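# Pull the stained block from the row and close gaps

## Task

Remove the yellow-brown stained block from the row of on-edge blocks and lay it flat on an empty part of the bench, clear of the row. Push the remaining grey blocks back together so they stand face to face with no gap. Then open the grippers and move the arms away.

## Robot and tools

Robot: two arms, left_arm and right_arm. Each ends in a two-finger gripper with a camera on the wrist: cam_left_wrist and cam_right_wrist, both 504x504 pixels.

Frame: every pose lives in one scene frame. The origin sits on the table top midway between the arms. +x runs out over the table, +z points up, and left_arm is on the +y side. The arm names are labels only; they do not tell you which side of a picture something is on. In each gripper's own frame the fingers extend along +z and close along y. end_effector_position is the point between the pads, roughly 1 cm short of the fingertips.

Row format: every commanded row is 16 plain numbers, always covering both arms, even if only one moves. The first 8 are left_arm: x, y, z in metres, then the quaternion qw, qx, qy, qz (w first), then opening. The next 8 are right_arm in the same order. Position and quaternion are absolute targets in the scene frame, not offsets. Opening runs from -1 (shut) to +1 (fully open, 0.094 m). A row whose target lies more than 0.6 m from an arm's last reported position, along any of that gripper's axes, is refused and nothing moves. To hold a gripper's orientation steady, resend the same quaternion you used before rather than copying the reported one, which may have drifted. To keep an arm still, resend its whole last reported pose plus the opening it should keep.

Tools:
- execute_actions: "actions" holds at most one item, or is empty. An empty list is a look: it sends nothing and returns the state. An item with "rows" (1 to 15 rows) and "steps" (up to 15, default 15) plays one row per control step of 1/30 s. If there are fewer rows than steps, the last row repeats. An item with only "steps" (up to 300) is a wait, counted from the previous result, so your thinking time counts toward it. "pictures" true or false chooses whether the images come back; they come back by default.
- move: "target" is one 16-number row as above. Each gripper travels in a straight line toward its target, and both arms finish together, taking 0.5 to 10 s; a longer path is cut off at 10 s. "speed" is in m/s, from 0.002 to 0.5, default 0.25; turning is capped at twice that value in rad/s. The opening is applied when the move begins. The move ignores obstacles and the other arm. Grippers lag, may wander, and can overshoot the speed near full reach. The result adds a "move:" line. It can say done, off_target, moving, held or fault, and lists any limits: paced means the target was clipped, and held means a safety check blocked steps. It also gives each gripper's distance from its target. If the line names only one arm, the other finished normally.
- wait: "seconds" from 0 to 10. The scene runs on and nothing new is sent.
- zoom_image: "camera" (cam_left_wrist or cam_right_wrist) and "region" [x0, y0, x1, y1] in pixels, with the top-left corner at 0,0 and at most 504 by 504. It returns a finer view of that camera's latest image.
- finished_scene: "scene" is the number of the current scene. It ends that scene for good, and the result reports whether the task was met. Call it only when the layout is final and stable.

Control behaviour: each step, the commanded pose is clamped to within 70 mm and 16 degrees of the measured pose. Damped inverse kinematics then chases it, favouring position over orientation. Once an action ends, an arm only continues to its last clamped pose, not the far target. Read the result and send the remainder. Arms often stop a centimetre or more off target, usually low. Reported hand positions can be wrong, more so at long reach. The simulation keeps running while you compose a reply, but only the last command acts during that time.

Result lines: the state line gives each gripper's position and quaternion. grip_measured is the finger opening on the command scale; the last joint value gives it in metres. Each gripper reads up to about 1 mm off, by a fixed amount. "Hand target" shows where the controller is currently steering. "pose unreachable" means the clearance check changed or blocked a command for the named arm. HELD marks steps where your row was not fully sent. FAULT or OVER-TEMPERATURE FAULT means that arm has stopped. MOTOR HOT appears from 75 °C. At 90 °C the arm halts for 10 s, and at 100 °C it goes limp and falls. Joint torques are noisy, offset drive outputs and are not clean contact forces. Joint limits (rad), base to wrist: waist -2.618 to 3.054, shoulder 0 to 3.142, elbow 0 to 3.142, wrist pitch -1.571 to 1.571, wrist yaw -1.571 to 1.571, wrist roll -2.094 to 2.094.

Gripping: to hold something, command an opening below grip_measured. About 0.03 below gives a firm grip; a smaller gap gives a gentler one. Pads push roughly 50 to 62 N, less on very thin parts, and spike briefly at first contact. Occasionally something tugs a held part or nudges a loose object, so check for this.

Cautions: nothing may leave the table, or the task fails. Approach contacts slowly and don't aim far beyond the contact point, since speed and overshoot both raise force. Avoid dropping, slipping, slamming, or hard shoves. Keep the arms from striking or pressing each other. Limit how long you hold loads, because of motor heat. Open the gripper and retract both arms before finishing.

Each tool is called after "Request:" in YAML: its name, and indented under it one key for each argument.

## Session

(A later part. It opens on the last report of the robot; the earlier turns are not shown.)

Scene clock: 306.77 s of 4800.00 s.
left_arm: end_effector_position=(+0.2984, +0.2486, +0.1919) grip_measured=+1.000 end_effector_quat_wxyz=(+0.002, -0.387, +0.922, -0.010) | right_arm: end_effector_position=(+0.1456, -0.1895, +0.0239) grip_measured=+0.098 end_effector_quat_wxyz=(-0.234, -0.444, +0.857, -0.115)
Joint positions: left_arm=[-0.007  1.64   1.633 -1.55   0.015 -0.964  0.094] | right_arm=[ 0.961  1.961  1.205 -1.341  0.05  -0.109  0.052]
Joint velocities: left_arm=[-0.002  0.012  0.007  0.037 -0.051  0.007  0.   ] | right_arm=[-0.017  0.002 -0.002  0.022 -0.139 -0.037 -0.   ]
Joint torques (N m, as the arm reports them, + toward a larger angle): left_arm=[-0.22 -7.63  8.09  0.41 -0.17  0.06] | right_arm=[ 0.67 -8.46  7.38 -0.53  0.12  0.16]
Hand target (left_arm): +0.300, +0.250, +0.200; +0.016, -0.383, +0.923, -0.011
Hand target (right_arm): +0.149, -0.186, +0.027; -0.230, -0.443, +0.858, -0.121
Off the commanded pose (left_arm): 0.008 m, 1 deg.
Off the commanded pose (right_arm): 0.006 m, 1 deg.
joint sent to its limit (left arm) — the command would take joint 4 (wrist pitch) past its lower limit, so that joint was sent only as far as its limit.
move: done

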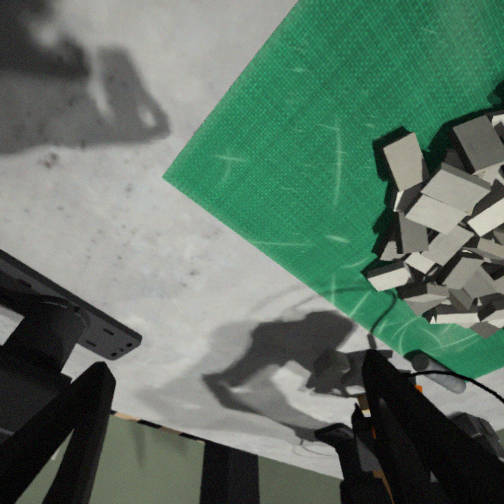

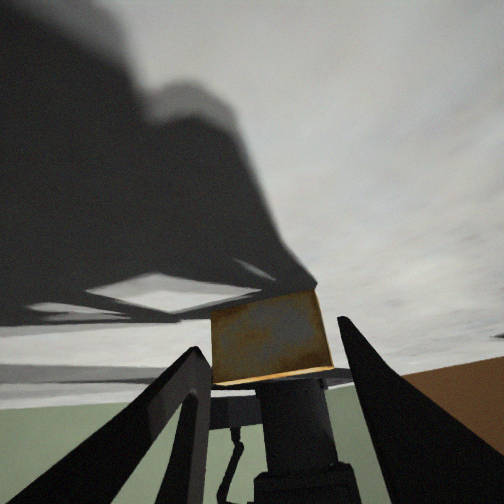

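Request:
move:
  target: [0.3,0.25,0.2,0,-0.383,0.924,0,1, 0.149,-0.186,0.020,-0.230,-0.446,0.857,-0.120,0.1]
  speed: 0.02

Request:
move:
  target: [0.3,0.25,0.2,0,-0.383,0.924,0,1, 0.149,-0.186,0.020,-0.230,-0.446,0.857,-0.120,-0.2]
  speed: 0.02

Scene clock: 313.53 s of 4800.00 s.
left_arm: end_effector_position=(+0.2984, +0.2486, +0.1919) grip_measured=+1.000 end_effector_quat_wxyz=(+0.002, -0.387, +0.922, -0.010) | right_arm: end_effector_position=(+0.1449, -0.1904, +0.0210) grip_measured=+0.098 end_effector_quat_wxyz=(-0.240, -0.443, +0.856, -0.117)
Joint positions: left_arm=[-0.007  1.64   1.633 -1.55   0.016 -0.964  0.094] | right_arm=[ 0.961  1.975  1.205 -1.34   0.05  -0.108  0.052]
Joint velocities: left_arm=[-0.017 -0.002 -0.007 -0.037  0.051 -0.037  0.   ] | right_arm=[ 0.017 -0.007 -0.007  0.022 -0.037  0.081 -0.001]
Joint torques (N m, as the arm reports them, + toward a larger angle): left_arm=[-0.31 -7.64  8.06  0.42 -0.15  0.05] | right_arm=[ 0.73 -8.6   6.33 -0.26  0.11  0.06]
Hand target (left_arm): +0.300, +0.250, +0.200; +0.016, -0.383, +0.923, -0.011
Hand target (right_arm): +0.149, -0.186, +0.020; -0.230, -0.446, +0.857, -0.120
Off the commanded pose (left_arm): 0.008 m, 1 deg.
Off the commanded pose (right_arm): 0.006 m, 1 deg.
joint sent to its limit (left arm) — the command would take joint 4 (wrist pitch) past its lower limit, so that joint was sent only as far as its limit.
After step 90, 2.97 s passed at rest.
move: done

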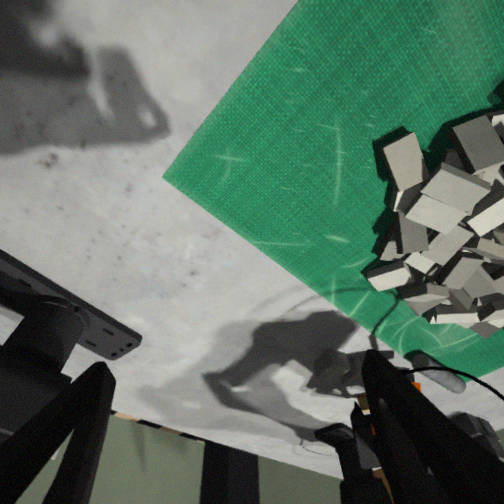

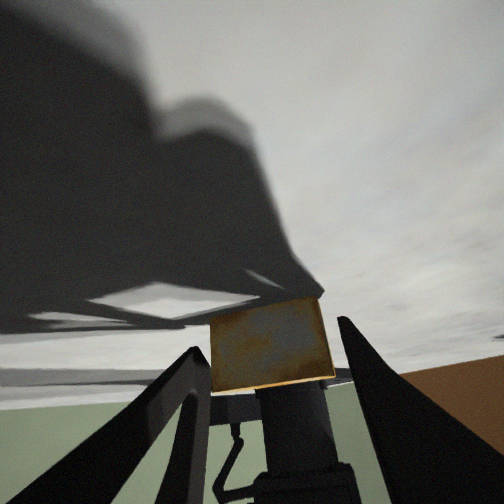

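Scene clock: 314.33 s of 4800.00 s.
left_arm: end_effector_position=(+0.2984, +0.2486, +0.1919) grip_measured=+1.000 end_effector_quat_wxyz=(+0.002, -0.387, +0.922, -0.010) | right_arm: end_effector_position=(+0.1450, -0.1903, +0.0209) grip_measured=-0.163 end_effector_quat_wxyz=(-0.240, -0.443, +0.856, -0.117)
Joint positions: left_arm=[-0.007  1.64   1.633 -1.55   0.015 -0.964  0.094] | right_arm=[ 0.961  1.975  1.205 -1.339  0.05  -0.108  0.039]
Joint velocities: left_arm=[ 0.022 -0.007 -0.002 -0.007  0.007  0.007  0.   ] | right_arm=[-0.012 -0.002 -0.007  0.051  0.066 -0.007  0.   ]
Joint torques (N m, as the arm reports them, + toward a larger angle): left_arm=[-0.23 -7.52  8.17  0.41 -0.16  0.06] | right_arm=[ 0.65 -8.6   6.28 -0.33  0.13  0.1 ]
Hand target (left_arm): +0.300, +0.250, +0.200; +0.016, -0.383, +0.923, -0.010
Hand target (right_arm): +0.149, -0.186, +0.020; -0.230, -0.446, +0.857, -0.120
Off the commanded pose (left_arm): 0.008 m, 1 deg.
Off the commanded pose (right_arm): 0.006 m, 1 deg.
joint sent to its limit (left arm) — the command would take joint 4 (wrist pitch) past its lower limit, so that joint was sent only as far as its limit.
move: done

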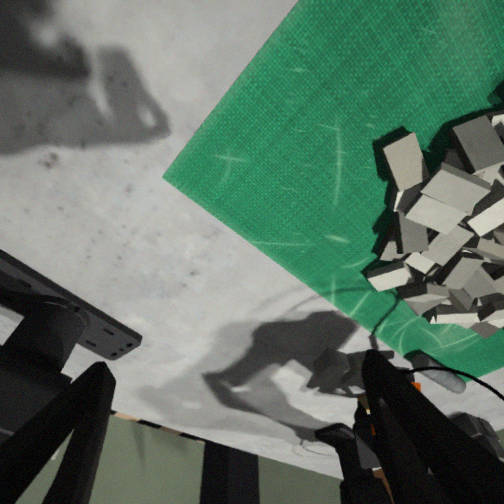

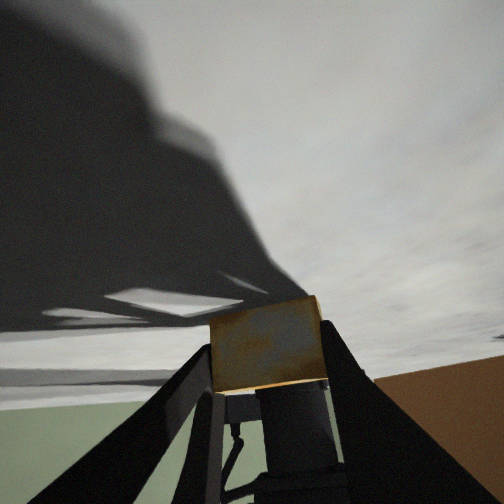

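Request:
move:
  target: [0.3,0.25,0.2,0,-0.383,0.924,0,1, 0.15,-0.22,0.09,-0.12,-0.4,0.9,-0.06,-0.2]
  speed: 0.08

Request:
move:
  target: [0.3,0.25,0.2,0,-0.383,0.924,0,1, 0.22,-0.38,0.13,0.2,0,0.98,0,-0.2]
  speed: 0.15

Request:
move:
  target: [0.3,0.25,0.2,0,-0.383,0.924,0,1, 0.40,-0.40,0.06,0.477,0,0.879,0,-0.2]
  speed: 0.15

Scene clock: 326.30 s of 4800.00 s.
left_arm: end_effector_position=(+0.2984, +0.2486, +0.1919) grip_measured=+1.000 end_effector_quat_wxyz=(+0.002, -0.387, +0.922, -0.010) | right_arm: end_effector_position=(+0.1527, -0.2163, +0.0845) grip_measured=-0.163 end_effector_quat_wxyz=(-0.122, -0.402, +0.905, -0.063)
Joint positions: left_arm=[-0.007  1.64   1.633 -1.55   0.015 -0.964  0.094] | right_arm=[ 0.844  1.585  1.109 -1.366  0.048 -0.113  0.039]
Joint velocities: left_arm=[ 0.002  0.012 -0.012  0.037  0.037  0.037  0.   ] | right_arm=[ 0.002 -0.012 -0.012 -0.022 -0.037  0.022 -0.   ]
Joint torques (N m, as the arm reports them, + toward a larger angle): left_arm=[-0.31 -7.58  8.07  0.42 -0.16  0.06] | right_arm=[-0.57 -8.6   5.59 -0.08  0.   -0.07]
Hand target (left_arm): +0.300, +0.250, +0.200; +0.016, -0.383, +0.923, -0.011
Hand target (right_arm): +0.150, -0.220, +0.089; -0.120, -0.404, +0.905, -0.060
Off the commanded pose (left_arm): 0.008 m, 1 deg.
Off the commanded pose (right_arm): 0.007 m, 0 deg.
joint sent to its limit (left arm) — the command would take joint 4 (wrist pitch) past its lower limit, so that joint was sent only as far as its limit.
After step 90, 6.83 s passed at rest.
move: done

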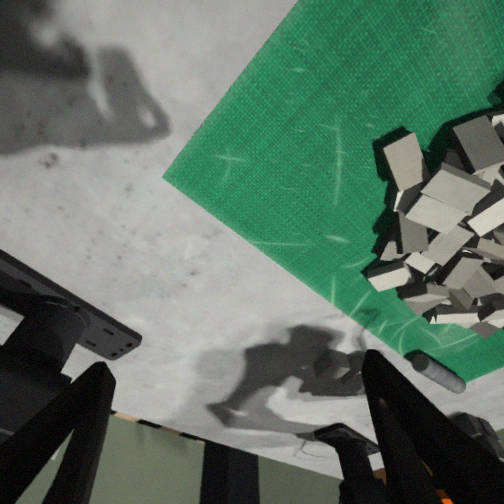

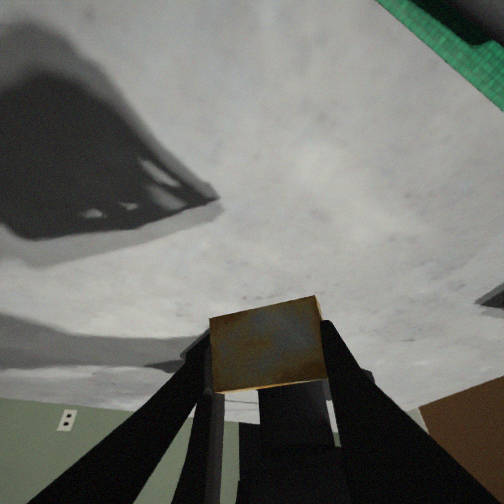

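Scene clock: 330.27 s of 4800.00 s.
left_arm: end_effector_position=(+0.2984, +0.2486, +0.1919) grip_measured=+1.000 end_effector_quat_wxyz=(+0.002, -0.387, +0.922, -0.010) | right_arm: end_effector_position=(+0.2149, -0.3788, +0.1230) grip_measured=-0.163 end_effector_quat_wxyz=(+0.179, -0.000, +0.984, +0.002)
Joint positions: left_arm=[-0.007  1.64   1.633 -1.55   0.015 -0.964  0.094] | right_arm=[-0.105  1.033  0.834 -1.021 -0.084 -0.218  0.039]
Joint velocities: left_arm=[-0.007  0.002  0.012 -0.022 -0.037 -0.022  0.   ] | right_arm=[-0.007  0.012 -0.017  0.007 -0.007  0.037 -0.001]
Joint torques (N m, as the arm reports them, + toward a larger angle): left_arm=[-0.22 -7.62  8.21  0.42 -0.16  0.07] | right_arm=[-0.67 -4.79  7.49  1.4  -0.16 -0.08]
Hand target (left_arm): +0.300, +0.250, +0.200; +0.016, -0.383, +0.923, -0.011
Hand target (right_arm): +0.221, -0.380, +0.131; +0.206, -0.005, +0.979, -0.002
Off the commanded pose (left_arm): 0.008 m, 1 deg.
Off the commanded pose (right_arm): 0.009 m, 2 deg.
joint sent to its limit (left arm) — the command would take joint 4 (wrist pitch) past its lower limit, so that joint was sent only as far as its limit.
move: done

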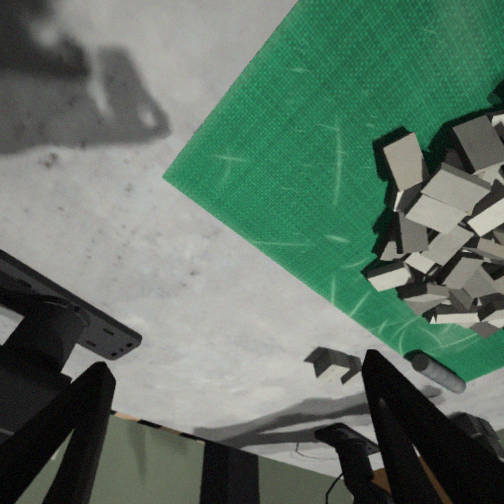

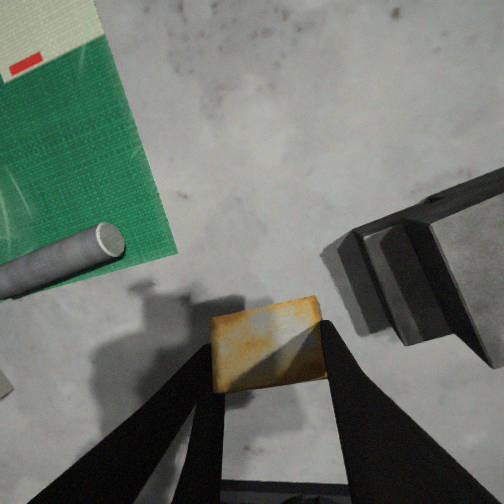

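Scene clock: 333.10 s of 4800.00 s.
left_arm: end_effector_position=(+0.2984, +0.2486, +0.1919) grip_measured=+1.000 end_effector_quat_wxyz=(+0.002, -0.387, +0.922, -0.010) | right_arm: end_effector_position=(+0.3939, -0.4022, +0.0569) grip_measured=-0.163 end_effector_quat_wxyz=(+0.461, -0.004, +0.888, -0.002)
Joint positions: left_arm=[-0.007  1.64   1.633 -1.55   0.016 -0.964  0.094] | right_arm=[-0.105  1.6    0.555  0.419 -0.188 -0.144  0.039]
Joint velocities: left_arm=[ 0.002 -0.007 -0.007 -0.007 -0.022  0.022  0.   ] | right_arm=[ 0.002 -0.002 -0.022  0.007 -0.022 -0.022  0.   ]
Joint torques (N m, as the arm reports them, + toward a larger angle): left_arm=[-0.27 -7.66  8.13  0.42 -0.15  0.08] | right_arm=[ 0.13 -6.54  5.84  2.22 -0.19  0.06]
Hand target (left_arm): +0.300, +0.250, +0.200; +0.016, -0.383, +0.923, -0.011
Hand target (right_arm): +0.398, -0.401, +0.062; +0.476, -0.004, +0.880, +0.001
Off the commanded pose (left_arm): 0.008 m, 1 deg.
Off the commanded pose (right_arm): 0.007 m, 2 deg.
joint sent to its limit (left arm) — the command would take joint 4 (wrist pitch) past its lower limit, so that joint was sent only as far as its limit.
move: done

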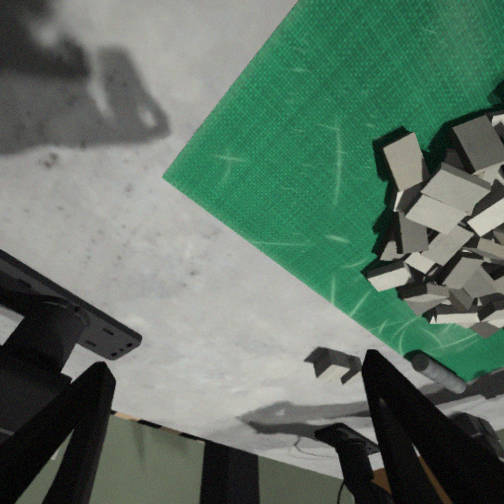

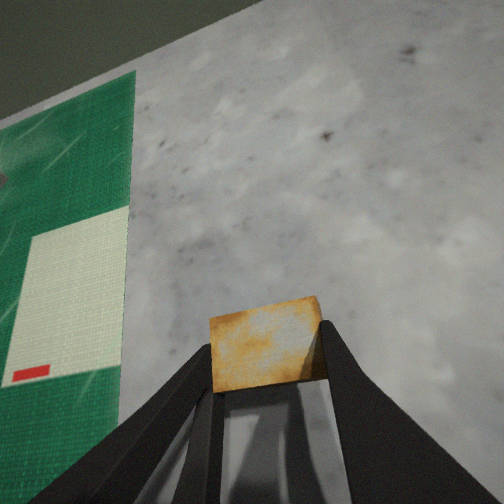

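Request:
move:
  target: [0.3,0.25,0.2,0,-0.383,0.924,0,1, 0.40,-0.41,0.018,0.49,0,0.872,0,-0.2]
  speed: 0.03

Request:
move:
  target: [0.3,0.25,0.2,0,-0.383,0.924,0,1, 0.40,-0.41,0.010,0.49,0,0.872,0,-0.2]
  speed: 0.01

Scene clock: 339.37 s of 4800.00 s.
left_arm: end_effector_position=(+0.2984, +0.2486, +0.1919) grip_measured=+1.000 end_effector_quat_wxyz=(+0.002, -0.387, +0.922, -0.010) | right_arm: end_effector_position=(+0.3996, -0.4077, +0.0177) grip_measured=-0.163 end_effector_quat_wxyz=(+0.483, -0.003, +0.876, +0.000)
Joint positions: left_arm=[-0.007  1.64   1.633 -1.55   0.015 -0.964  0.094] | right_arm=[-0.127  1.82   0.495  0.746 -0.218 -0.143  0.039]
Joint velocities: left_arm=[ 0.002  0.007 -0.022  0.022 -0.037 -0.037  0.   ] | right_arm=[ 0.022  0.002 -0.022 -0.037  0.11   0.066 -0.001]
Joint torques (N m, as the arm reports them, + toward a larger angle): left_arm=[-0.28 -7.56  8.14  0.42 -0.16  0.1 ] | right_arm=[-0.73 -7.14  4.34  2.14 -0.15  0.09]
Hand target (left_arm): +0.300, +0.250, +0.200; +0.016, -0.383, +0.923, -0.010
Hand target (right_arm): +0.400, -0.410, +0.019; +0.490, -0.001, +0.872, -0.000
Off the commanded pose (left_arm): 0.008 m, 1 deg.
Off the commanded pose (right_arm): 0.002 m, 1 deg.
joint sent to its limit (left arm) — the command would take joint 4 (wrist pitch) past its lower limit, so that joint was sent only as far as its limit.
After step 90, 1.63 s passed at rest.
move: done

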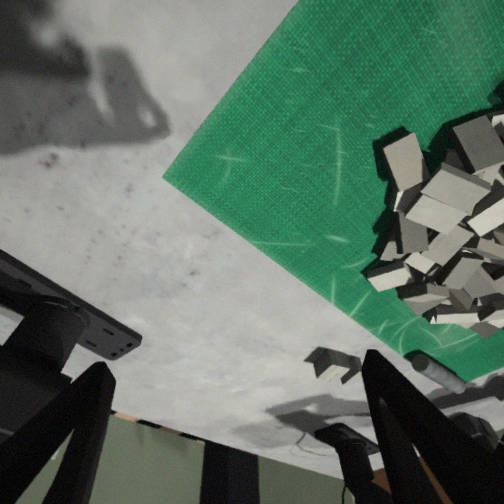

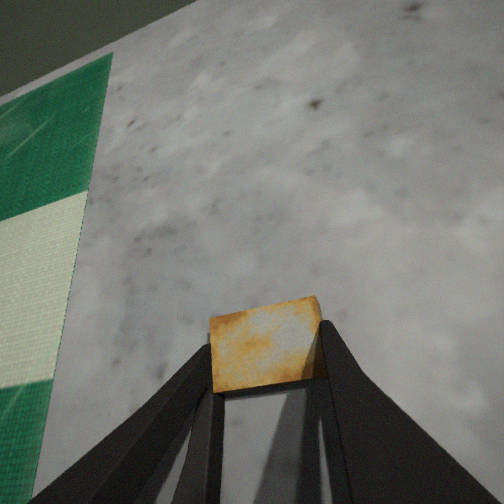

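Scene clock: 340.73 s of 4800.00 s.
left_arm: end_effector_position=(+0.2984, +0.2486, +0.1919) grip_measured=+1.000 end_effector_quat_wxyz=(+0.002, -0.387, +0.922, -0.010) | right_arm: end_effector_position=(+0.4050, -0.4083, +0.0175) grip_measured=-0.163 end_effector_quat_wxyz=(+0.497, -0.006, +0.868, -0.001)
Joint positions: left_arm=[-0.007  1.64   1.633 -1.55   0.015 -0.964  0.094] | right_arm=[-0.127  1.859  0.495  0.818 -0.222 -0.143  0.039]
Joint velocities: left_arm=[ 0.012 -0.012 -0.017 -0.022  0.022  0.007  0.   ] | right_arm=[-0.002  0.007  0.002  0.037 -0.022 -0.037 -0.002]
Joint torques (N m, as the arm reports them, + toward a larger angle): left_arm=[-0.23 -7.6   8.08  0.42 -0.13  0.1 ] | right_arm=[-0.73 -6.81  3.58  1.91 -0.09  0.06]
Hand target (left_arm): +0.300, +0.250, +0.200; +0.016, -0.383, +0.923, -0.010
Hand target (right_arm): +0.400, -0.410, +0.010; +0.490, -0.000, +0.872, -0.000
Off the commanded pose (left_arm): 0.008 m, 1 deg.
Off the commanded pose (right_arm): 0.009 m, 1 deg.
joint sent to its limit (left arm) — the command would take joint 4 (wrist pitch) past its lower limit, so that joint was sent only as far as its limit.
move: done

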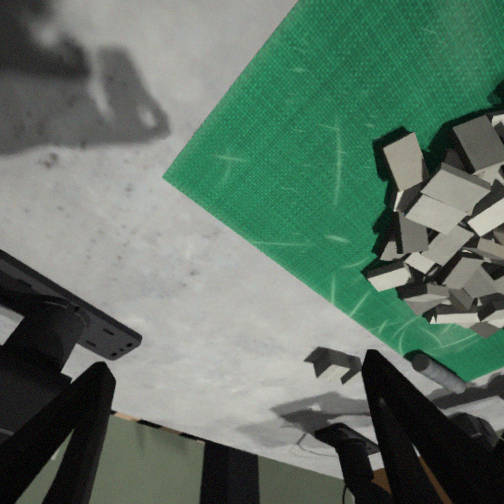

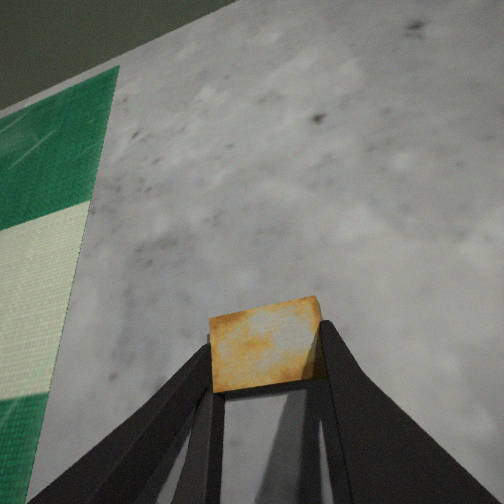

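Request:
move:
  target: [0.3,0.25,0.2,0,-0.383,0.924,0,1, 0.40,-0.41,0.018,0.49,0,0.872,0,0.2]
  speed: 0.02

Request:
move:
  target: [0.3,0.25,0.2,0,-0.383,0.924,0,1, 0.30,-0.39,0.14,0.3,0,0.954,0,1]
  speed: 0.15

Request:
move:
  target: [0.3,0.25,0.2,0,-0.383,0.924,0,1, 0.173,-0.044,0.08,0,-0.156,0.988,0,1]
  speed: 0.2

Scene clock: 352.27 s of 4800.00 s.
left_arm: end_effector_position=(+0.2984, +0.2486, +0.1919) grip_measured=+1.000 end_effector_quat_wxyz=(+0.002, -0.387, +0.922, -0.010) | right_arm: end_effector_position=(+0.4051, -0.4083, +0.0176) grip_measured=+0.198 end_effector_quat_wxyz=(+0.497, -0.006, +0.868, -0.001)
Joint positions: left_arm=[-0.007  1.64   1.633 -1.55   0.016 -0.964  0.094] | right_arm=[-0.127  1.859  0.495  0.819 -0.222 -0.142  0.056]
Joint velocities: left_arm=[ 0.017  0.002  0.012  0.007 -0.007 -0.051  0.   ] | right_arm=[ 0.002  0.002  0.007  0.007  0.022  0.022 -0.001]
Joint torques (N m, as the arm reports them, + toward a larger angle): left_arm=[-0.29 -7.6   8.12  0.39 -0.15  0.09] | right_arm=[-0.67 -9.99  3.91  1.57 -0.08  0.04]
Hand target (left_arm): +0.300, +0.250, +0.200; +0.016, -0.383, +0.923, -0.011
Hand target (right_arm): +0.400, -0.410, +0.018; +0.491, +0.000, +0.871, -0.000
Off the commanded pose (left_arm): 0.008 m, 1 deg.
Off the commanded pose (right_arm): 0.005 m, 1 deg.
joint sent to its limit (left arm) — the command would take joint 4 (wrist pitch) past its lower limit, so that joint was sent only as far as its limit.
After step 90, 7.73 s passed at rest.
move: done

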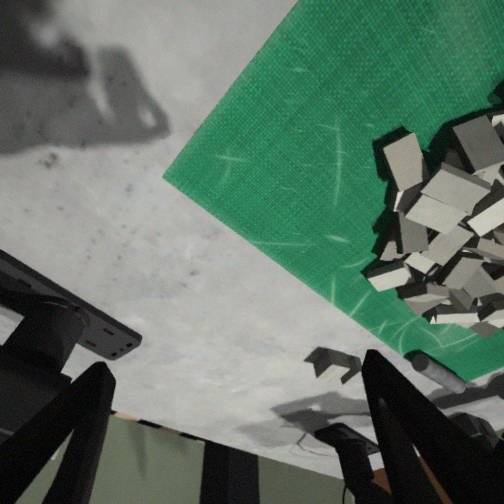

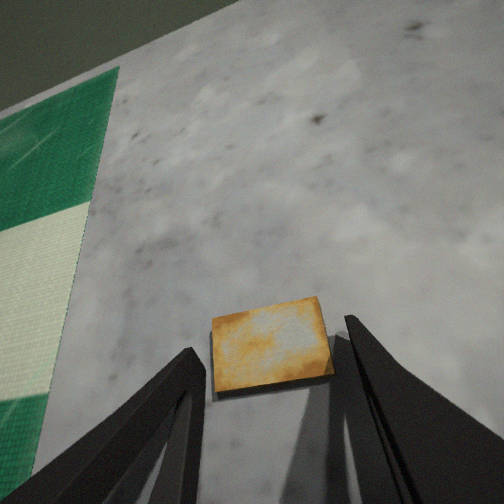

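Scene clock: 354.40 s of 4800.00 s.
left_arm: end_effector_position=(+0.2984, +0.2486, +0.1919) grip_measured=+1.000 end_effector_quat_wxyz=(+0.002, -0.387, +0.922, -0.010) | right_arm: end_effector_position=(+0.2955, -0.3894, +0.1220) grip_measured=+0.998 end_effector_quat_wxyz=(+0.280, +0.013, +0.960, +0.009)
Joint positions: left_arm=[-0.007  1.64   1.633 -1.55   0.015 -0.964  0.094] | right_arm=[-0.107  1.193  0.826 -0.65  -0.135 -0.168  0.094]
Joint velocities: left_arm=[-0.002  0.002  0.022 -0.095  0.037  0.007  0.   ] | right_arm=[-0.007  0.007 -0.002  0.007 -0.007  0.066 -0.   ]
Joint torques (N m, as the arm reports them, + toward a larger angle): left_arm=[-0.2  -7.55  8.2   0.42 -0.16  0.09] | right_arm=[ 0.67 -5.96 10.65  1.38 -0.08 -0.06]
Hand target (left_arm): +0.300, +0.250, +0.200; +0.016, -0.383, +0.923, -0.011
Hand target (right_arm): +0.301, -0.389, +0.137; +0.300, +0.003, +0.954, +0.001
Off the commanded pose (left_arm): 0.008 m, 1 deg.
Off the commanded pose (right_arm): 0.019 m, 3 deg.
joint sent to its limit (left arm) — the command would take joint 4 (wrist pitch) past its lower limit, so that joint was sent only as far as its limit.
move: off_target (right_arm)

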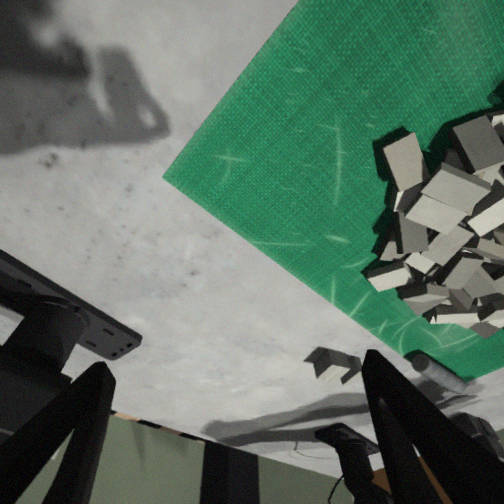

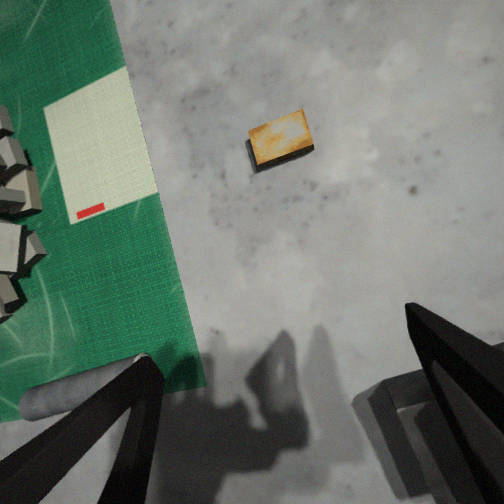

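Scene clock: 356.87 s of 4800.00 s.
left_arm: end_effector_position=(+0.2984, +0.2486, +0.1919) grip_measured=+1.000 end_effector_quat_wxyz=(+0.002, -0.387, +0.922, -0.010) | right_arm: end_effector_position=(+0.1708, -0.0477, +0.0738) grip_measured=+0.998 end_effector_quat_wxyz=(-0.013, -0.158, +0.987, -0.001)
Joint positions: left_arm=[-0.007  1.64   1.633 -1.55   0.015 -0.964  0.094] | right_arm=[ 1.15   1.882  1.452 -1.159 -0.019  0.705  0.094]
Joint velocities: left_arm=[-0.017  0.007  0.002  0.037 -0.007  0.007  0.   ] | right_arm=[ 0.007 -0.007  0.002 -0.095 -0.007  0.022 -0.001]
Joint torques (N m, as the arm reports them, + toward a larger angle): left_arm=[-0.3  -7.54  8.23  0.44 -0.16  0.08] | right_arm=[ 0.1  -9.6   9.21  0.4   0.    0.1 ]
Hand target (left_arm): +0.300, +0.250, +0.200; +0.016, -0.383, +0.923, -0.011
Hand target (right_arm): +0.173, -0.044, +0.080; -0.009, -0.152, +0.988, +0.004
Off the commanded pose (left_arm): 0.008 m, 1 deg.
Off the commanded pose (right_arm): 0.008 m, 2 deg.
joint sent to its limit (left arm) — the command would take joint 4 (wrist pitch) past its lower limit, so that joint was sent only as far as its limit.
move: done

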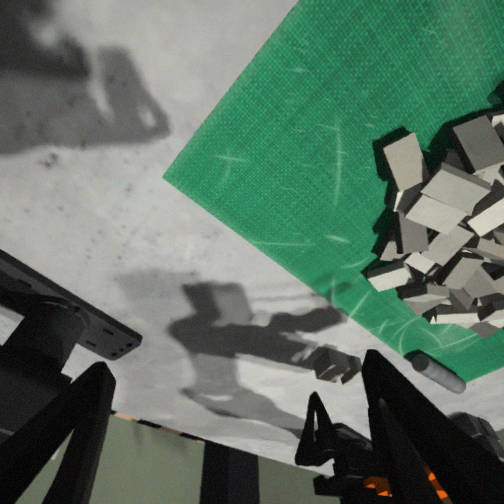

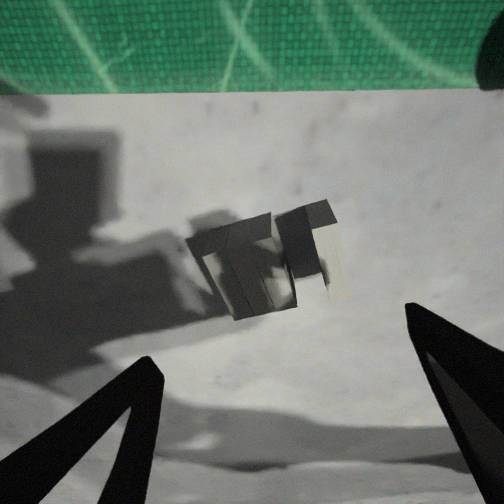

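Request:
move:
  target: [0.3,0.25,0.2,0,-0.383,0.924,0,1, 0.172,-0.044,0.015,0,-0.156,0.988,0,1]
  speed: 0.04

Request:
execute_actions:
  actions:
    - {"rows":[[0.3,0.25,0.2,0,-0.383,0.924,0,1,0.172,-0.044,0.015,0,-0.156,0.988,0,0.8],[0.3,0.25,0.2,0,-0.383,0.924,0,1,0.172,-0.044,0.015,0,-0.156,0.988,0,0.7],[0.3,0.25,0.2,0,-0.383,0.924,0,1,0.172,-0.044,0.015,0,-0.156,0.988,0,0.65],[0.3,0.25,0.2,0,-0.383,0.924,0,1,0.172,-0.044,0.015,0,-0.156,0.988,0,0.61],[0.3,0.25,0.2,0,-0.383,0.924,0,1,0.172,-0.044,0.015,0,-0.156,0.988,0,0.57],[0.3,0.25,0.2,0,-0.383,0.924,0,1,0.172,-0.044,0.015,0,-0.156,0.988,0,0.53],[0.3,0.25,0.2,0,-0.383,0.924,0,1,0.172,-0.044,0.015,0,-0.156,0.988,0,0.49],[0.3,0.25,0.2,0,-0.383,0.924,0,1,0.172,-0.044,0.015,0,-0.156,0.988,0,0.45],[0.3,0.25,0.2,0,-0.383,0.924,0,1,0.172,-0.044,0.015,0,-0.156,0.988,0,0.41],[0.3,0.25,0.2,0,-0.383,0.924,0,1,0.172,-0.044,0.015,0,-0.156,0.988,0,0.37],[0.3,0.25,0.2,0,-0.383,0.924,0,1,0.172,-0.044,0.015,0,-0.156,0.988,0,0.33],[0.3,0.25,0.2,0,-0.383,0.924,0,1,0.172,-0.044,0.015,0,-0.156,0.988,0,0.29],[0.3,0.25,0.2,0,-0.383,0.924,0,1,0.172,-0.044,0.015,0,-0.156,0.988,0,0.25],[0.3,0.25,0.2,0,-0.383,0.924,0,1,0.172,-0.044,0.015,0,-0.156,0.988,0,0.21],[0.3,0.25,0.2,0,-0.383,0.924,0,1,0.172,-0.044,0.015,0,-0.156,0.988,0,0.17]]}

Request:
execute_actions:
  actions:
    - {"rows":[[0.3,0.25,0.2,0,-0.383,0.924,0,1,0.172,-0.044,0.015,0,-0.156,0.988,0,0.14],[0.3,0.25,0.2,0,-0.383,0.924,0,1,0.172,-0.044,0.015,0,-0.156,0.988,0,0.11],[0.3,0.25,0.2,0,-0.383,0.924,0,1,0.172,-0.044,0.015,0,-0.156,0.988,0,0.08],[0.3,0.25,0.2,0,-0.383,0.924,0,1,0.172,-0.044,0.015,0,-0.156,0.988,0,0.05],[0.3,0.25,0.2,0,-0.383,0.924,0,1,0.172,-0.044,0.015,0,-0.156,0.988,0,0.02],[0.3,0.25,0.2,0,-0.383,0.924,0,1,0.172,-0.044,0.015,0,-0.156,0.988,0,-0.01],[0.3,0.25,0.2,0,-0.383,0.924,0,1,0.172,-0.044,0.015,0,-0.156,0.988,0,-0.04],[0.3,0.25,0.2,0,-0.383,0.924,0,1,0.172,-0.044,0.015,0,-0.156,0.988,0,-0.07],[0.3,0.25,0.2,0,-0.383,0.924,0,1,0.172,-0.044,0.015,0,-0.156,0.988,0,-0.10]]}

Scene clock: 386.43 s of 4800.00 s.
left_arm: end_effector_position=(+0.2984, +0.2486, +0.1919) grip_measured=+1.000 end_effector_quat_wxyz=(+0.002, -0.387, +0.922, -0.010) | right_arm: end_effector_position=(+0.1712, -0.0448, +0.0172) grip_measured=+0.998 end_effector_quat_wxyz=(-0.008, -0.158, +0.987, +0.003)
Joint positions: left_arm=[-0.007  1.64   1.633 -1.55   0.015 -0.964  0.094] | right_arm=[ 1.155  1.943  1.3   -0.933 -0.016  0.71   0.094]
Joint velocities: left_arm=[ 0.002 -0.012 -0.012 -0.037 -0.037 -0.051  0.   ] | right_arm=[ 0.002  0.002 -0.007  0.051 -0.007 -0.037 -0.001]
Joint torques (N m, as the arm reports them, + toward a larger angle): left_arm=[-0.3  -7.56  7.99  0.4  -0.19  0.05] | right_arm=[ 0.56 -9.74  5.96  0.65  0.13  0.11]
Hand target (left_arm): +0.300, +0.250, +0.200; +0.016, -0.383, +0.923, -0.011
Hand target (right_arm): +0.172, -0.044, +0.015; -0.000, -0.156, +0.988, +0.000
Off the commanded pose (left_arm): 0.008 m, 1 deg.
Off the commanded pose (right_arm): 0.003 m, 1 deg.
joint sent to its limit (left arm) — the command would take joint 4 (wrist pitch) past its lower limit, so that joint was sent only as far as its limit.
After step 90, 24.67 s passed at rest.
move: done

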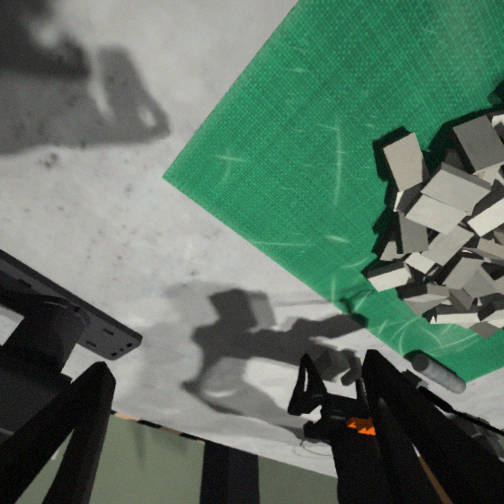

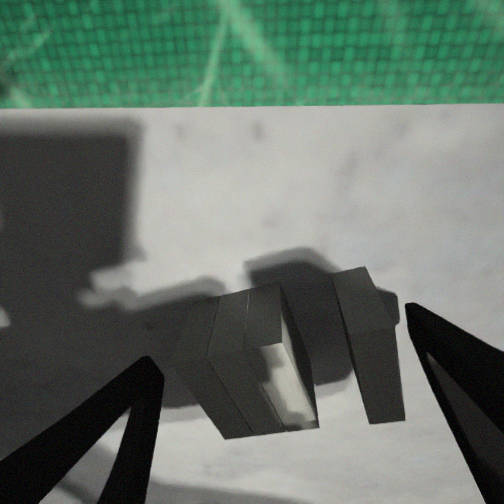

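Scene clock: 386.93 s of 4800.00 s.
left_arm: end_effector_position=(+0.2984, +0.2486, +0.1919) grip_measured=+1.000 end_effector_quat_wxyz=(+0.002, -0.387, +0.922, -0.010) | right_arm: end_effector_position=(+0.1724, -0.0452, +0.0172) grip_measured=+0.191 end_effector_quat_wxyz=(-0.005, -0.157, +0.988, +0.001)
Joint positions: left_arm=[-0.007  1.64   1.633 -1.55   0.015 -0.964  0.094] | right_arm=[ 1.155  1.943  1.3   -0.932 -0.009  0.711  0.056]
Joint velocities: left_arm=[-0.002  0.012  0.002 -0.037  0.051  0.037  0.   ] | right_arm=[-0.007 -0.002  0.012  0.022 -0.066  0.022 -0.037]
Joint torques (N m, as the arm reports them, + toward a larger angle): left_arm=[-0.18 -7.54  8.14  0.41 -0.16  0.07] | right_arm=[ 0.57 -9.71  5.84  0.61  0.07  0.12]
Hand target (left_arm): +0.300, +0.250, +0.200; +0.016, -0.383, +0.923, -0.011
Hand target (right_arm): +0.172, -0.044, +0.015; -0.000, -0.156, +0.988, +0.000
Off the commanded pose (left_arm): 0.008 m, 1 deg.
Off the commanded pose (right_arm): 0.003 m, 1 deg.
joint sent to its limit (left arm) — the command would take joint 4 (wrist pitch) past its lower limit, so that joint was sent only as far as its limit.
Steps of this call (steps 1 to 15: all 15 steps of this action). Readings (end_effector_position):
1: left_arm (+0.2984, +0.2486, +0.1919) | right_arm (+0.1713, -0.0448, +0.0172)
2: left_arm (+0.2984, +0.2486, +0.1919) | right_arm (+0.1713, -0.0447, +0.0172)
4: left_arm (+0.2984, +0.2486, +0.1919) | right_arm (+0.1714, -0.0446, +0.0172)
8: left_arm (+0.2984, +0.2486, +0.1919) | right_arm (+0.1719, -0.0449, +0.0172)
15: the state above

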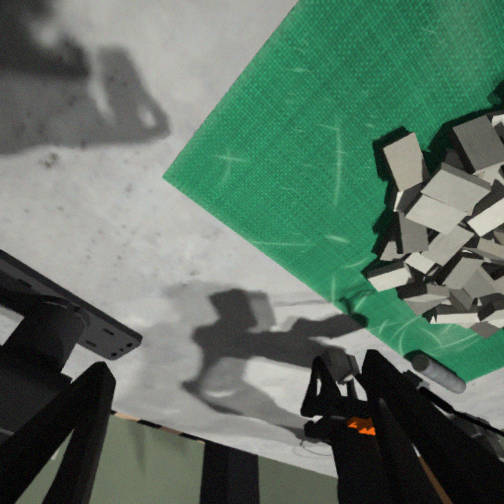

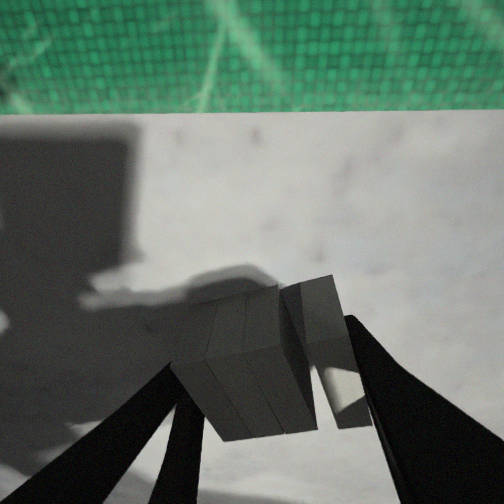

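Scene clock: 387.43 s of 4800.00 s.
left_arm: end_effector_position=(+0.2984, +0.2486, +0.1919) grip_measured=+1.000 end_effector_quat_wxyz=(+0.002, -0.387, +0.922, -0.010) | right_arm: end_effector_position=(+0.1727, -0.0452, +0.0172) grip_measured=-0.092 end_effector_quat_wxyz=(-0.004, -0.158, +0.987, +0.001)
Joint positions: left_arm=[-0.007  1.64   1.633 -1.55   0.015 -0.964  0.094] | right_arm=[ 1.155  1.943  1.3   -0.931 -0.007  0.711  0.043]
Joint velocities: left_arm=[-0.007 -0.007  0.017 -0.037 -0.051  0.081  0.   ] | right_arm=[-0.012 -0.017 -0.007 -0.007  0.007  0.022 -0.   ]
Joint torques (N m, as the arm reports them, + toward a larger angle): left_arm=[-0.22 -7.61  8.14  0.41 -0.16  0.06] | right_arm=[ 0.8  -9.6   5.65  0.63  0.04  0.12]
Hand target (left_arm): +0.300, +0.250, +0.200; +0.016, -0.383, +0.923, -0.011
Hand target (right_arm): +0.172, -0.044, +0.015; -0.000, -0.156, +0.988, -0.000
Off the commanded pose (left_arm): 0.008 m, 1 deg.
Off the commanded pose (right_arm): 0.003 m, 0 deg.
joint sent to its limit (left arm) — the command would take joint 4 (wrist pitch) past its lower limit, so that joint was sent only as far as its limit.
Steps of this call (steps 1 to 15: all 15 steps of this action). Readings (end_effector_position):
1: left_arm (+0.2984, +0.2486, +0.1919) | right_arm (+0.1725, -0.0453, +0.0172)
2: left_arm (+0.2984, +0.2486, +0.1919) | right_arm (+0.1726, -0.0453, +0.0172)
4: left_arm (+0.2984, +0.2486, +0.1919) | right_arm (+0.1727, -0.0454, +0.0172)
8: left_arm (+0.2984, +0.2486, +0.1919) | right_arm (+0.1728, -0.0454, +0.0172)
15: the state above

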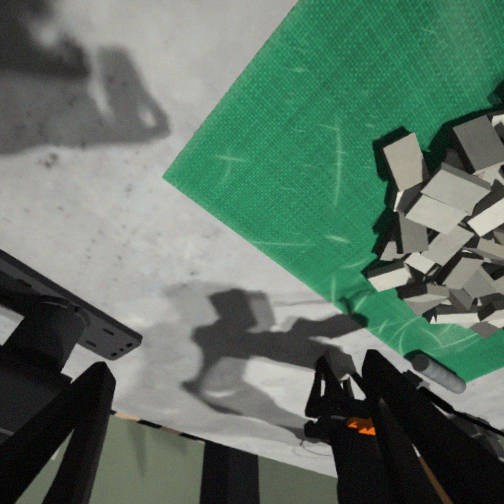

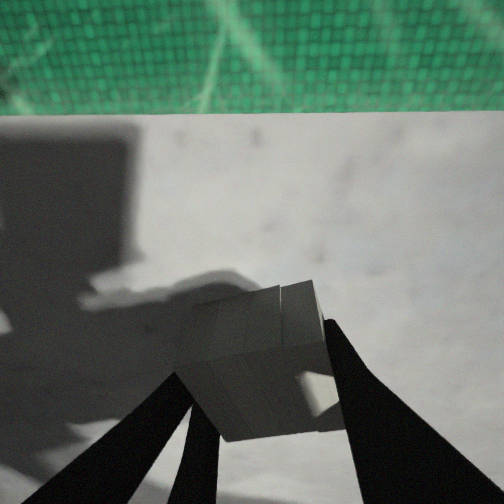

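Closed. Open and retreat.

Request:
move:
  target: [0.3,0.25,0.2,0,-0.383,0.924,0,1, 0.172,-0.044,0.015,0,-0.156,0.988,0,0.5]

Request:
move:
  target: [0.3,0.25,0.2,0,-0.383,0.924,0,1, 0.172,-0.044,0.09,0,-0.156,0.988,0,0.5]
  speed: 0.1

Request:
move:
  target: [0.3,0.25,0.2,0,-0.383,0.924,0,1, 0.2,-0.22,0.19,0,0,1,0,1]

Scene clock: 397.73 s of 4800.00 s.
left_arm: end_effector_position=(+0.2984, +0.2486, +0.1919) grip_measured=+1.000 end_effector_quat_wxyz=(+0.002, -0.387, +0.922, -0.010) | right_arm: end_effector_position=(+0.1726, -0.0451, +0.0172) grip_measured=+0.498 end_effector_quat_wxyz=(-0.004, -0.158, +0.987, +0.001)
Joint positions: left_arm=[-0.007  1.64   1.633 -1.55   0.015 -0.964  0.094] | right_arm=[ 1.155  1.943  1.3   -0.931 -0.008  0.711  0.07 ]
Joint velocities: left_arm=[ 0.007 -0.007 -0.012  0.007  0.037 -0.022  0.   ] | right_arm=[ 0.046  0.002 -0.007  0.022 -0.007 -0.037  0.001]
Joint torques (N m, as the arm reports them, + toward a larger angle): left_arm=[-0.25 -7.55  8.1   0.39 -0.16  0.08] | right_arm=[ 0.75 -9.69  5.79  0.64  0.04  0.12]
Hand target (left_arm): +0.300, +0.250, +0.200; +0.016, -0.383, +0.923, -0.010
Hand target (right_arm): +0.172, -0.044, +0.015; -0.000, -0.156, +0.988, -0.000
Off the commanded pose (left_arm): 0.008 m, 1 deg.
Off the commanded pose (right_arm): 0.003 m, 1 deg.
joint sent to its limit (left arm) — the command would take joint 4 (wrist pitch) past its lower limit, so that joint was sent only as far as its limit.
After step 90, 6.60 s passed at rest.
move: done

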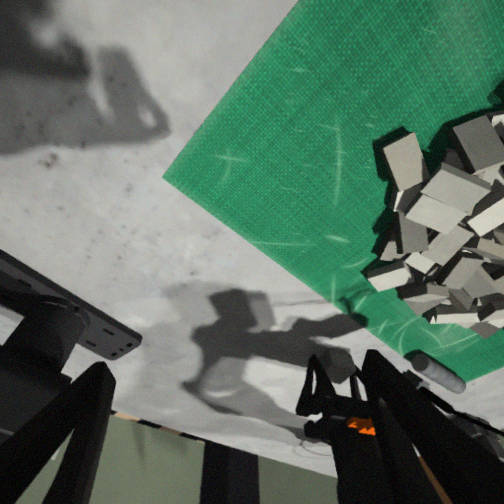

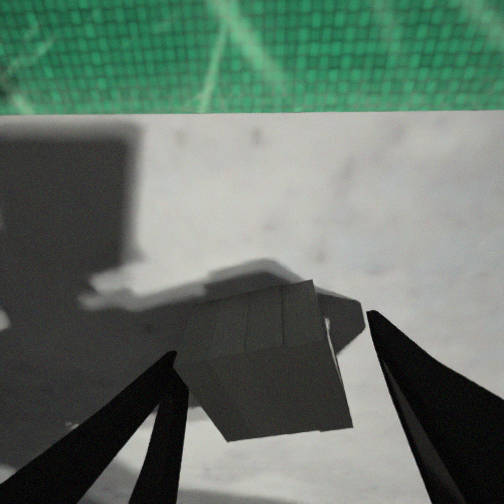

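Scene clock: 399.03 s of 4800.00 s.
left_arm: end_effector_position=(+0.2984, +0.2486, +0.1919) grip_measured=+1.000 end_effector_quat_wxyz=(+0.002, -0.387, +0.922, -0.010) | right_arm: end_effector_position=(+0.1704, -0.0483, +0.0761) grip_measured=+0.498 end_effector_quat_wxyz=(-0.014, -0.158, +0.987, -0.010)
Joint positions: left_arm=[-0.007  1.64   1.633 -1.55   0.015 -0.964  0.094] | right_arm=[ 1.155  1.893  1.474 -1.187 -0.009  0.711  0.07 ]
Joint velocities: left_arm=[-0.002  0.017  0.002  0.007 -0.022 -0.007  0.   ] | right_arm=[-0.022 -0.007 -0.002 -0.037  0.022  0.022 -0.001]
Joint torques (N m, as the arm reports them, + toward a larger angle): left_arm=[-0.27 -7.61  8.13  0.41 -0.17  0.1 ] | right_arm=[  0.65 -11.92   9.19   0.39   0.04   0.1 ]
Hand target (left_arm): +0.300, +0.250, +0.200; +0.016, -0.383, +0.923, -0.011
Hand target (right_arm): +0.172, -0.044, +0.090; -0.000, -0.156, +0.988, +0.000
Off the commanded pose (left_arm): 0.008 m, 1 deg.
Off the commanded pose (right_arm): 0.015 m, 2 deg.
joint sent to its limit (left arm) — the command would take joint 4 (wrist pitch) past its lower limit, so that joint was sent only as far as its limit.
move: off_target (right_arm)

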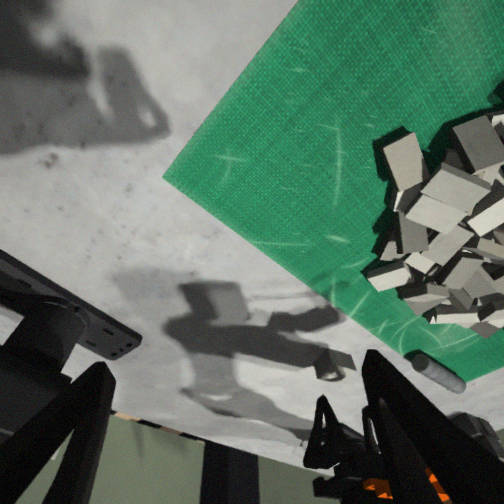

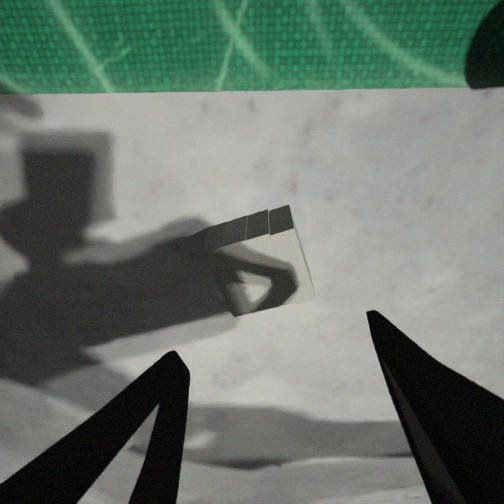

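Scene clock: 400.47 s of 4800.00 s.
left_arm: end_effector_position=(+0.2984, +0.2486, +0.1919) grip_measured=+1.000 end_effector_quat_wxyz=(+0.002, -0.387, +0.922, -0.010) | right_arm: end_effector_position=(+0.1977, -0.2181, +0.1793) grip_measured=+0.998 end_effector_quat_wxyz=(-0.010, +0.004, +1.000, -0.004)
Joint positions: left_arm=[-0.007  1.64   1.633 -1.55   0.015 -0.964  0.094] | right_arm=[ 0.675  1.478  1.422 -1.536 -0.003  0.556  0.094]
Joint velocities: left_arm=[-0.012  0.022  0.002 -0.037  0.051 -0.051  0.   ] | right_arm=[ 0.012 -0.017 -0.002 -0.081  0.037 -0.066 -0.001]
Joint torques (N m, as the arm reports them, + toward a larger angle): left_arm=[-0.39 -7.63  8.1   0.41 -0.15  0.08] | right_arm=[-0.21 -7.35  9.11  0.4   0.06 -0.07]
Hand target (left_arm): +0.300, +0.250, +0.200; +0.016, -0.383, +0.923, -0.011
Hand target (right_arm): +0.199, -0.220, +0.189; +0.004, -0.000, +1.000, +0.001
Off the commanded pose (left_arm): 0.008 m, 1 deg.
Off the commanded pose (right_arm): 0.011 m, 1 deg.
joint sent to its limit (left arm) — the command would take joint 4 (wrist pitch) past its lower limit, so that joint was sent only as far as its limit.
move: off_target (right_arm)

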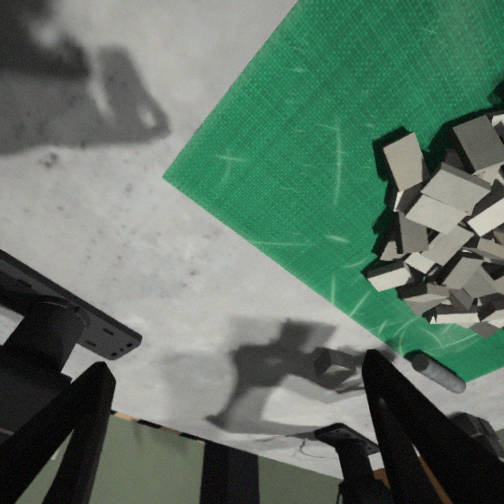

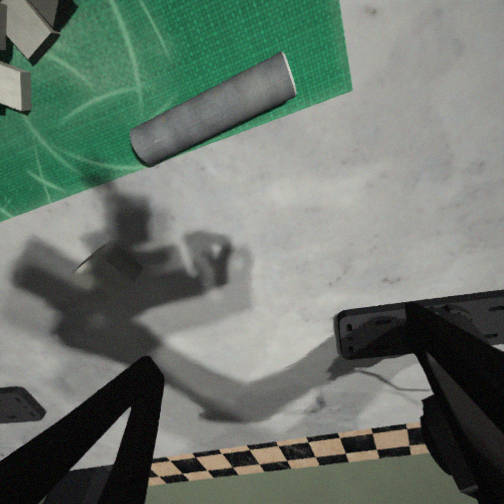

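Request:
finished_scene:
  scene: 1

The scene is finished: the task was done.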